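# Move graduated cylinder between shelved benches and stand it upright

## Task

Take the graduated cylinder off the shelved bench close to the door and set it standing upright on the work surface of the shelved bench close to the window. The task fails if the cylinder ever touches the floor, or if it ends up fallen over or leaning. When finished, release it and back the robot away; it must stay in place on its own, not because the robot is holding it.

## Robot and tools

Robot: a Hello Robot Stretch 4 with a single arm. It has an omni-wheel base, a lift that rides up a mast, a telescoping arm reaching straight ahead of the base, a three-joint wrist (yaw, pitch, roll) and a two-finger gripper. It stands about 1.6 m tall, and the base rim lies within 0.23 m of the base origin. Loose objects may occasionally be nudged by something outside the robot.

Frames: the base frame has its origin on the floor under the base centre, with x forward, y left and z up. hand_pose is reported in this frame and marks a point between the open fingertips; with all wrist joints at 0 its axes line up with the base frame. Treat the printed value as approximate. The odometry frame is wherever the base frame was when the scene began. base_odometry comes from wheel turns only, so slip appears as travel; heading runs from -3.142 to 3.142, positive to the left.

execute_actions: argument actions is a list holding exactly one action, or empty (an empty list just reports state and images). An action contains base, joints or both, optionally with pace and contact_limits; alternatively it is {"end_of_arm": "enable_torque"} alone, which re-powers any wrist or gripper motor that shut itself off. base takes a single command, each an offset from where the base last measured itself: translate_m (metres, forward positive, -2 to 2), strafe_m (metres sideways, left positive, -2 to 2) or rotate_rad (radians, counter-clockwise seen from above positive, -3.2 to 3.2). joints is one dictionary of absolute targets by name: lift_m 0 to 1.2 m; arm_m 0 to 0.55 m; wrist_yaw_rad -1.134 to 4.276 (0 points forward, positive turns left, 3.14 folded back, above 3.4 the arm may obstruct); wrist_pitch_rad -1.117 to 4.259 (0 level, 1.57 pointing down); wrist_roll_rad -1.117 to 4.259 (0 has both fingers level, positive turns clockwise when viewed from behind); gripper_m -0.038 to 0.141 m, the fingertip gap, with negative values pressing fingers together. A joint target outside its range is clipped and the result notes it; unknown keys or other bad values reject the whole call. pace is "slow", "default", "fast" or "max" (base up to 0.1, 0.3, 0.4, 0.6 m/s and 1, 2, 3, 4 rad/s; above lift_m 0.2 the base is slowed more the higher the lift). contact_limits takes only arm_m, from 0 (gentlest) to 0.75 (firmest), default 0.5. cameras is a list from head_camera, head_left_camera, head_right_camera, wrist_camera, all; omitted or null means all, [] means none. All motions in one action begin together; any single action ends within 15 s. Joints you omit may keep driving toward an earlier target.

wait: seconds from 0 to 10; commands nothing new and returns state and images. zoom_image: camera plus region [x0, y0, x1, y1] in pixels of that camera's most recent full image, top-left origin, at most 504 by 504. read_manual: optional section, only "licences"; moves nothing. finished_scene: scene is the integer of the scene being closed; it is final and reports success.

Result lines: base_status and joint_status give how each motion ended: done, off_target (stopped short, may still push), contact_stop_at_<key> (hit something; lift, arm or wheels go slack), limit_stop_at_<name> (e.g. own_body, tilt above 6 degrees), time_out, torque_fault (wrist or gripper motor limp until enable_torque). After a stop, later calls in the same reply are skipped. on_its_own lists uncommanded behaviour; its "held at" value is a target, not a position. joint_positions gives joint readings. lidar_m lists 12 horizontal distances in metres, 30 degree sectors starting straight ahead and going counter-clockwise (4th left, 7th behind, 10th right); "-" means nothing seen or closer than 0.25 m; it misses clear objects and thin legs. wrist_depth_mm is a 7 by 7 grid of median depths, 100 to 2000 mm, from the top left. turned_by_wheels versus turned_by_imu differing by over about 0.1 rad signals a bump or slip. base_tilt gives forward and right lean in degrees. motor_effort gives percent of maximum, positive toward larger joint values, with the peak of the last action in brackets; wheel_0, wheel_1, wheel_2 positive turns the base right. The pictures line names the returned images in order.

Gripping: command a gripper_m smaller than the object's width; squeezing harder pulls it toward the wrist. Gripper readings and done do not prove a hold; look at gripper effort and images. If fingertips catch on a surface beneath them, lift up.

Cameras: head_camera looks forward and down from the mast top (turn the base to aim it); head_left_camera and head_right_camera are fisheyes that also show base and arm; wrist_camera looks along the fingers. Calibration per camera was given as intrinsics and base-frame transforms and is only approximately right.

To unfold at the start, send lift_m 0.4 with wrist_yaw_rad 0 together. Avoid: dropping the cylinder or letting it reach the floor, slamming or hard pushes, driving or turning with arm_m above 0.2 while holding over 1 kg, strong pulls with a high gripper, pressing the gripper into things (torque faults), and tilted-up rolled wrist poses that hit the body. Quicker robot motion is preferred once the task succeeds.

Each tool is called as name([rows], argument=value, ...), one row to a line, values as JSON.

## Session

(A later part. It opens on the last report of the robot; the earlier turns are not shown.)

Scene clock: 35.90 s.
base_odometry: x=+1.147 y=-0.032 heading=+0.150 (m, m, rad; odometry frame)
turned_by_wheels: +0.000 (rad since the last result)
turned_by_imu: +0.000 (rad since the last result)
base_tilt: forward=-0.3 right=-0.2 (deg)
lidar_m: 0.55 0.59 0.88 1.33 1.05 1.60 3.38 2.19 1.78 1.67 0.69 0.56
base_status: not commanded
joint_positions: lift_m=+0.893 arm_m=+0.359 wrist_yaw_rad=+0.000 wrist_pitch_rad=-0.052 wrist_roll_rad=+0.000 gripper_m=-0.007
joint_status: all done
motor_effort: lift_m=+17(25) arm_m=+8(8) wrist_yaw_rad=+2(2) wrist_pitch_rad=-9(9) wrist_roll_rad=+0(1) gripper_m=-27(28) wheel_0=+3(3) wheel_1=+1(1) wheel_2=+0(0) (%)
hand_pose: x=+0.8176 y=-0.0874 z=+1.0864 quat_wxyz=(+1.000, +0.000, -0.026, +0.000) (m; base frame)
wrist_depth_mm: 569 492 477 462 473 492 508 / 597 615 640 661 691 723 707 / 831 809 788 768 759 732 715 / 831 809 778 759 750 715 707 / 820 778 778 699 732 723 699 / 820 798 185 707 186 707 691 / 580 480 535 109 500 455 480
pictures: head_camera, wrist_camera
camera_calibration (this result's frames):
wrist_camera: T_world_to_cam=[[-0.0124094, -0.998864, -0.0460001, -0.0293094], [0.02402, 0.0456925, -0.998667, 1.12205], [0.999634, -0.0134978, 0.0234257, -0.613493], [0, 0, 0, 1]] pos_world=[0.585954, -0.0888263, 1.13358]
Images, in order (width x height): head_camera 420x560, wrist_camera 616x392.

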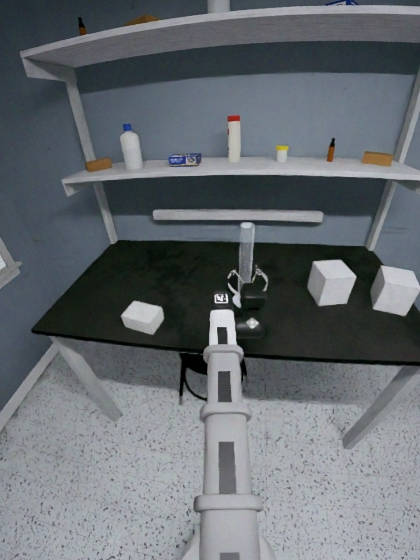

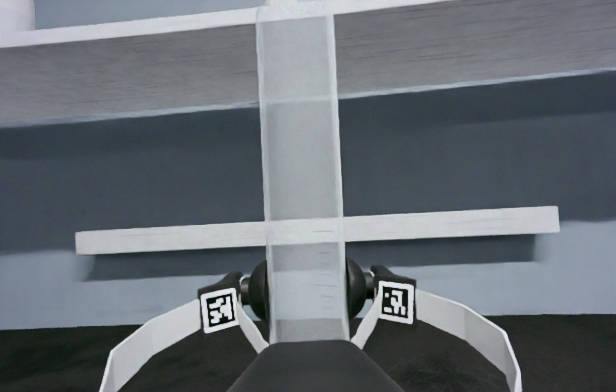

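execute_actions([
  {"joints": {"lift_m": 0.886}, "pace": "slow"},
], cameras=["head_camera", "wrist_camera"])

Scene clock: 37.63 s.
base_odometry: x=+1.147 y=-0.032 heading=+0.150 (m, m, rad; odometry frame)
turned_by_wheels: +0.000 (rad since the last result)
turned_by_imu: -0.001 (rad since the last result)
base_tilt: forward=-0.2 right=-0.3 (deg)
lidar_m: 0.51 0.60 0.92 1.33 1.05 1.60 3.42 2.21 1.78 1.65 0.69 0.55
base_status: not commanded
joint_positions: lift_m=+0.886 arm_m=+0.359 wrist_yaw_rad=+0.000 wrist_pitch_rad=-0.052 wrist_roll_rad=+0.000 gripper_m=-0.007
joint_status: all done
motor_effort: lift_m=+17(15) arm_m=+8(8) wrist_yaw_rad=+2(1) wrist_pitch_rad=-9(9) wrist_roll_rad=+0(1) gripper_m=-28(28) wheel_0=+3(3) wheel_1=+1(1) wheel_2=+1(0) (%)
hand_pose: x=+0.8176 y=-0.0874 z=+1.0794 quat_wxyz=(+1.000, +0.000, -0.026, +0.000) (m; base frame)
wrist_depth_mm: 500 484 484 473 488 504 525 / 621 634 661 683 715 732 715 / 831 809 778 768 750 723 707 / 831 809 788 759 741 723 707 / 809 788 768 750 732 723 707 / 809 788 185 691 186 707 699 / 564 466 517 109 488 442 466
pictures: head_camera, wrist_camera
camera_calibration (this result's frames):
wrist_camera: T_world_to_cam=[[-0.0124094, -0.998864, -0.0460002, -0.029631], [0.0240202, 0.0456927, -0.998667, 1.11507], [0.999634, -0.0134978, 0.0234259, -0.613331], [0, 0, 0, 1]] pos_world=[0.585955, -0.0888263, 1.12658]
Images, in order (width x height): head_camera 420x560, wrist_camera 616x392.

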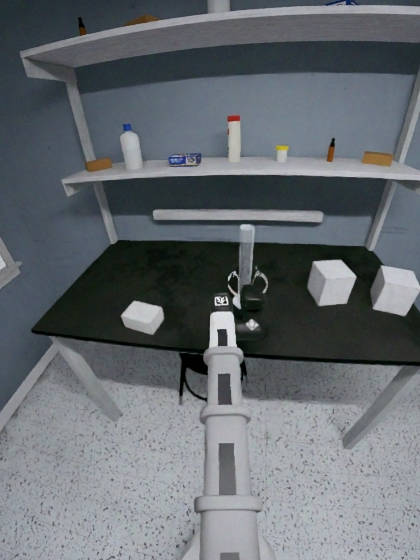

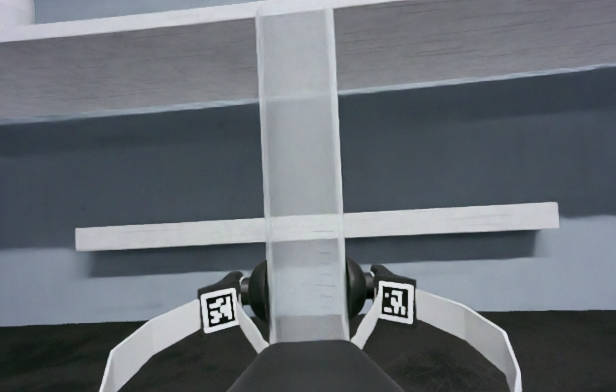

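Not in contact yet. Lowering a little more.

execute_actions([
  {"joints": {"lift_m": 0.878}, "pace": "slow"},
], cameras=["head_camera", "wrist_camera"])

Scene clock: 38.37 s.
base_odometry: x=+1.147 y=-0.032 heading=+0.150 (m, m, rad; odometry frame)
turned_by_wheels: +0.000 (rad since the last result)
turned_by_imu: +0.000 (rad since the last result)
base_tilt: forward=-0.1 right=-0.3 (deg)
lidar_m: 0.53 0.57 0.91 1.34 1.09 1.62 3.39 2.19 1.76 1.65 0.71 0.53
base_status: not commanded
joint_positions: lift_m=+0.879 arm_m=+0.359 wrist_yaw_rad=+0.001 wrist_pitch_rad=-0.060 wrist_roll_rad=+0.000 gripper_m=-0.007
joint_status: all done
motor_effort: lift_m=+14(18) arm_m=+8(8) wrist_yaw_rad=-2(2) wrist_pitch_rad=+14(13) wrist_roll_rad=+0(1) gripper_m=-27(28) wheel_0=+3(3) wheel_1=+1(1) wheel_2=+1(1) (%)
hand_pose: x=+0.8176 y=-0.0872 z=+1.0740 quat_wxyz=(+1.000, +0.000, -0.030, +0.000) (m; base frame)
wrist_depth_mm: 500 500 484 469 484 500 521 / 609 627 640 668 691 723 715 / 831 809 778 778 750 732 715 / 831 798 788 759 741 715 699 / 820 788 759 699 732 723 699 / 820 798 185 715 186 707 691 / 569 477 525 109 496 445 473
pictures: head_camera, wrist_camera
camera_calibration (this result's frames):
wrist_camera: T_world_to_cam=[[-0.0112592, -0.998886, -0.0458239, -0.0307825], [0.0320358, 0.0454429, -0.998453, 1.10286], [0.999423, -0.0127098, 0.0314885, -0.621572], [0, 0, 0, 1]] pos_world=[0.585536, -0.0887655, 1.11932]
Images, in order (width x height): head_camera 420x560, wrist_camera 616x392.

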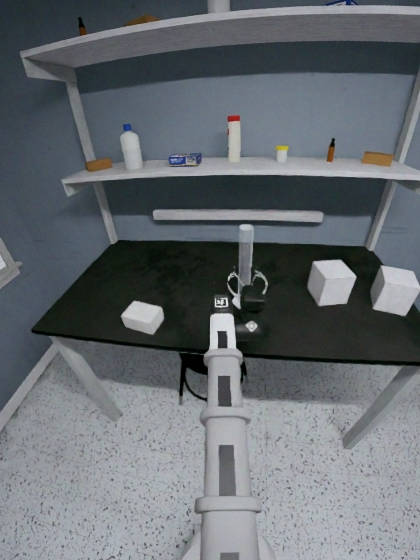

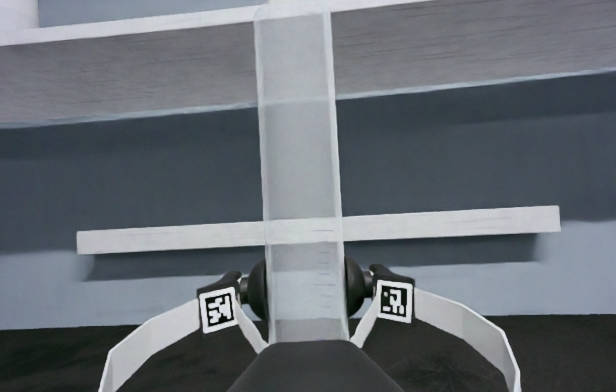

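execute_actions([
  {"joints": {"lift_m": 0.883, "gripper_m": 0.1, "arm_m": 0.349}},
], cameras=["head_camera", "wrist_camera"])

Scene clock: 40.40 s.
base_odometry: x=+1.147 y=-0.032 heading=+0.150 (m, m, rad; odometry frame)
turned_by_wheels: +0.000 (rad since the last result)
turned_by_imu: -0.001 (rad since the last result)
base_tilt: forward=-0.2 right=-0.3 (deg)
lidar_m: 0.50 0.56 0.93 1.35 1.07 1.63 3.35 2.18 1.76 1.67 0.69 0.53
base_status: not commanded
joint_positions: lift_m=+0.883 arm_m=+0.350 wrist_yaw_rad=+0.000 wrist_pitch_rad=-0.053 wrist_roll_rad=+0.000 gripper_m=+0.100
joint_status: all done
motor_effort: lift_m=+22(23) arm_m=-8(11) wrist_yaw_rad=+1(2) wrist_pitch_rad=-6(13) wrist_roll_rad=-1(1) gripper_m=+0(28) wheel_0=+3(3) wheel_1=+1(1) wheel_2=+0(0) (%)
hand_pose: x=+0.8094 y=-0.0873 z=+1.0764 quat_wxyz=(+1.000, +0.000, -0.027, +0.000) (m; base frame)
wrist_depth_mm: 508 512 492 473 492 508 530 / 621 640 661 683 715 732 715 / 842 820 788 778 750 732 715 / 831 809 788 768 741 723 715 / 831 798 723 759 741 723 707 / 831 798 198 759 216 707 707 / 554 504 517 109 492 442 459
pictures: head_camera, wrist_camera
camera_calibration (this result's frames):
wrist_camera: T_world_to_cam=[[-0.0121401, -0.998881, -0.0457154, -0.0303366], [0.0255763, 0.0453936, -0.998642, 1.11093], [0.999599, -0.0132928, 0.0249966, -0.606662], [0, 0, 0, 1]] pos_world=[0.577637, -0.0887963, 1.1232]
Images, in order (width x height): head_camera 420x560, wrist_camera 616x392.

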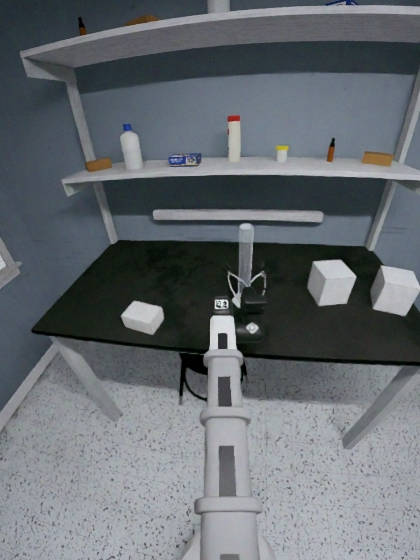

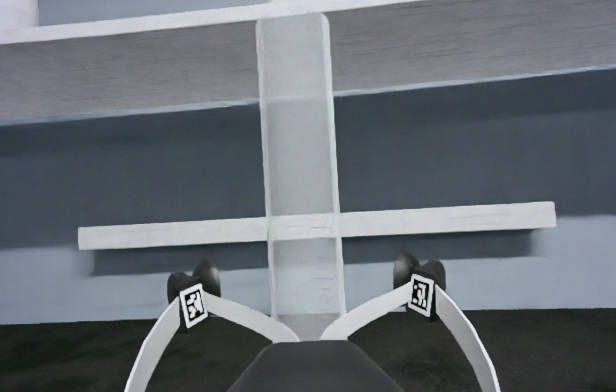

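Released and standing. Now retract and move clear.

execute_actions([
  {"base": {"translate_m": -0.2}, "joints": {"arm_m": 0.0}, "pace": "fast"},
], cameras=["head_camera", "wrist_camera"])

Scene clock: 42.30 s.
base_odometry: x=+0.949 y=-0.062 heading=+0.149 (m, m, rad; odometry frame)
turned_by_wheels: +0.000 (rad since the last result)
turned_by_imu: +0.000 (rad since the last result)
base_tilt: forward=-0.3 right=-0.2 (deg)
lidar_m: 0.73 0.80 1.59 1.02 1.04 1.68 3.10 2.16 1.73 1.67 0.95 0.74
base_status: done
joint_positions: lift_m=+0.883 arm_m=+0.001 wrist_yaw_rad=+0.000 wrist_pitch_rad=-0.053 wrist_roll_rad=+0.000 gripper_m=+0.100
joint_status: all done
motor_effort: lift_m=+23(23) arm_m=-7(7) wrist_yaw_rad=+2(3) wrist_pitch_rad=-7(8) wrist_roll_rad=+1(0) gripper_m=-2(2) wheel_0=-3(8) wheel_1=-1(7) wheel_2=+1(13) (%)
hand_pose: x=+0.4603 y=-0.0875 z=+1.0763 quat_wxyz=(+1.000, +0.000, -0.026, +0.000) (m; base frame)
wrist_depth_mm: 1397 1336 1336 1308 1308 1229 1229 / 1397 1366 1336 1308 1281 1255 1229 / 1430 1229 1308 1229 1308 1229 1229 / 1430 1397 1336 1308 1255 1229 1205 / 1430 1366 1336 1308 1281 741 768 / 931 668 198 759 216 715 683 / 597 544 559 109 517 496 500
pictures: head_camera, wrist_camera
camera_calibration (this result's frames):
wrist_camera: T_world_to_cam=[[-0.0127049, -0.998874, -0.0457074, -0.0344853], [0.025082, 0.0453784, -0.998655, 1.11996], [0.999605, -0.0138342, 0.0244772, -0.257208], [0, 0, 0, 1]] pos_world=[0.228577, -0.0888267, 1.12317]
Images, in order (width x height): head_camera 420x560, wrist_camera 616x392.

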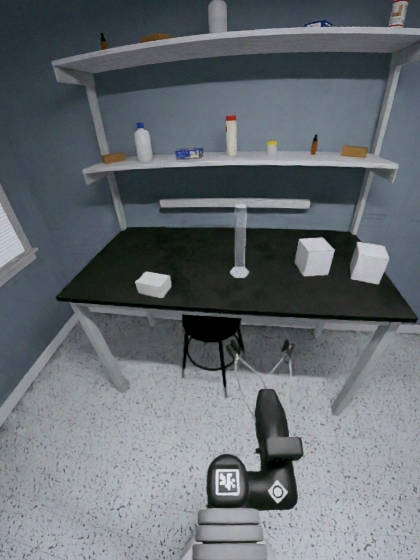

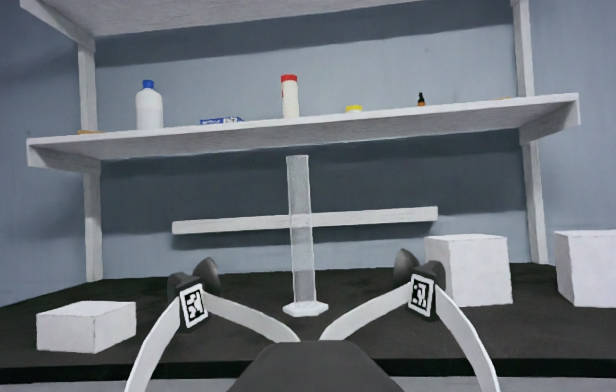

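The cylinder stands upright on the window-side bench and the robot is clear.

finished_scene(scene=1)

The scene is finished: the task was done.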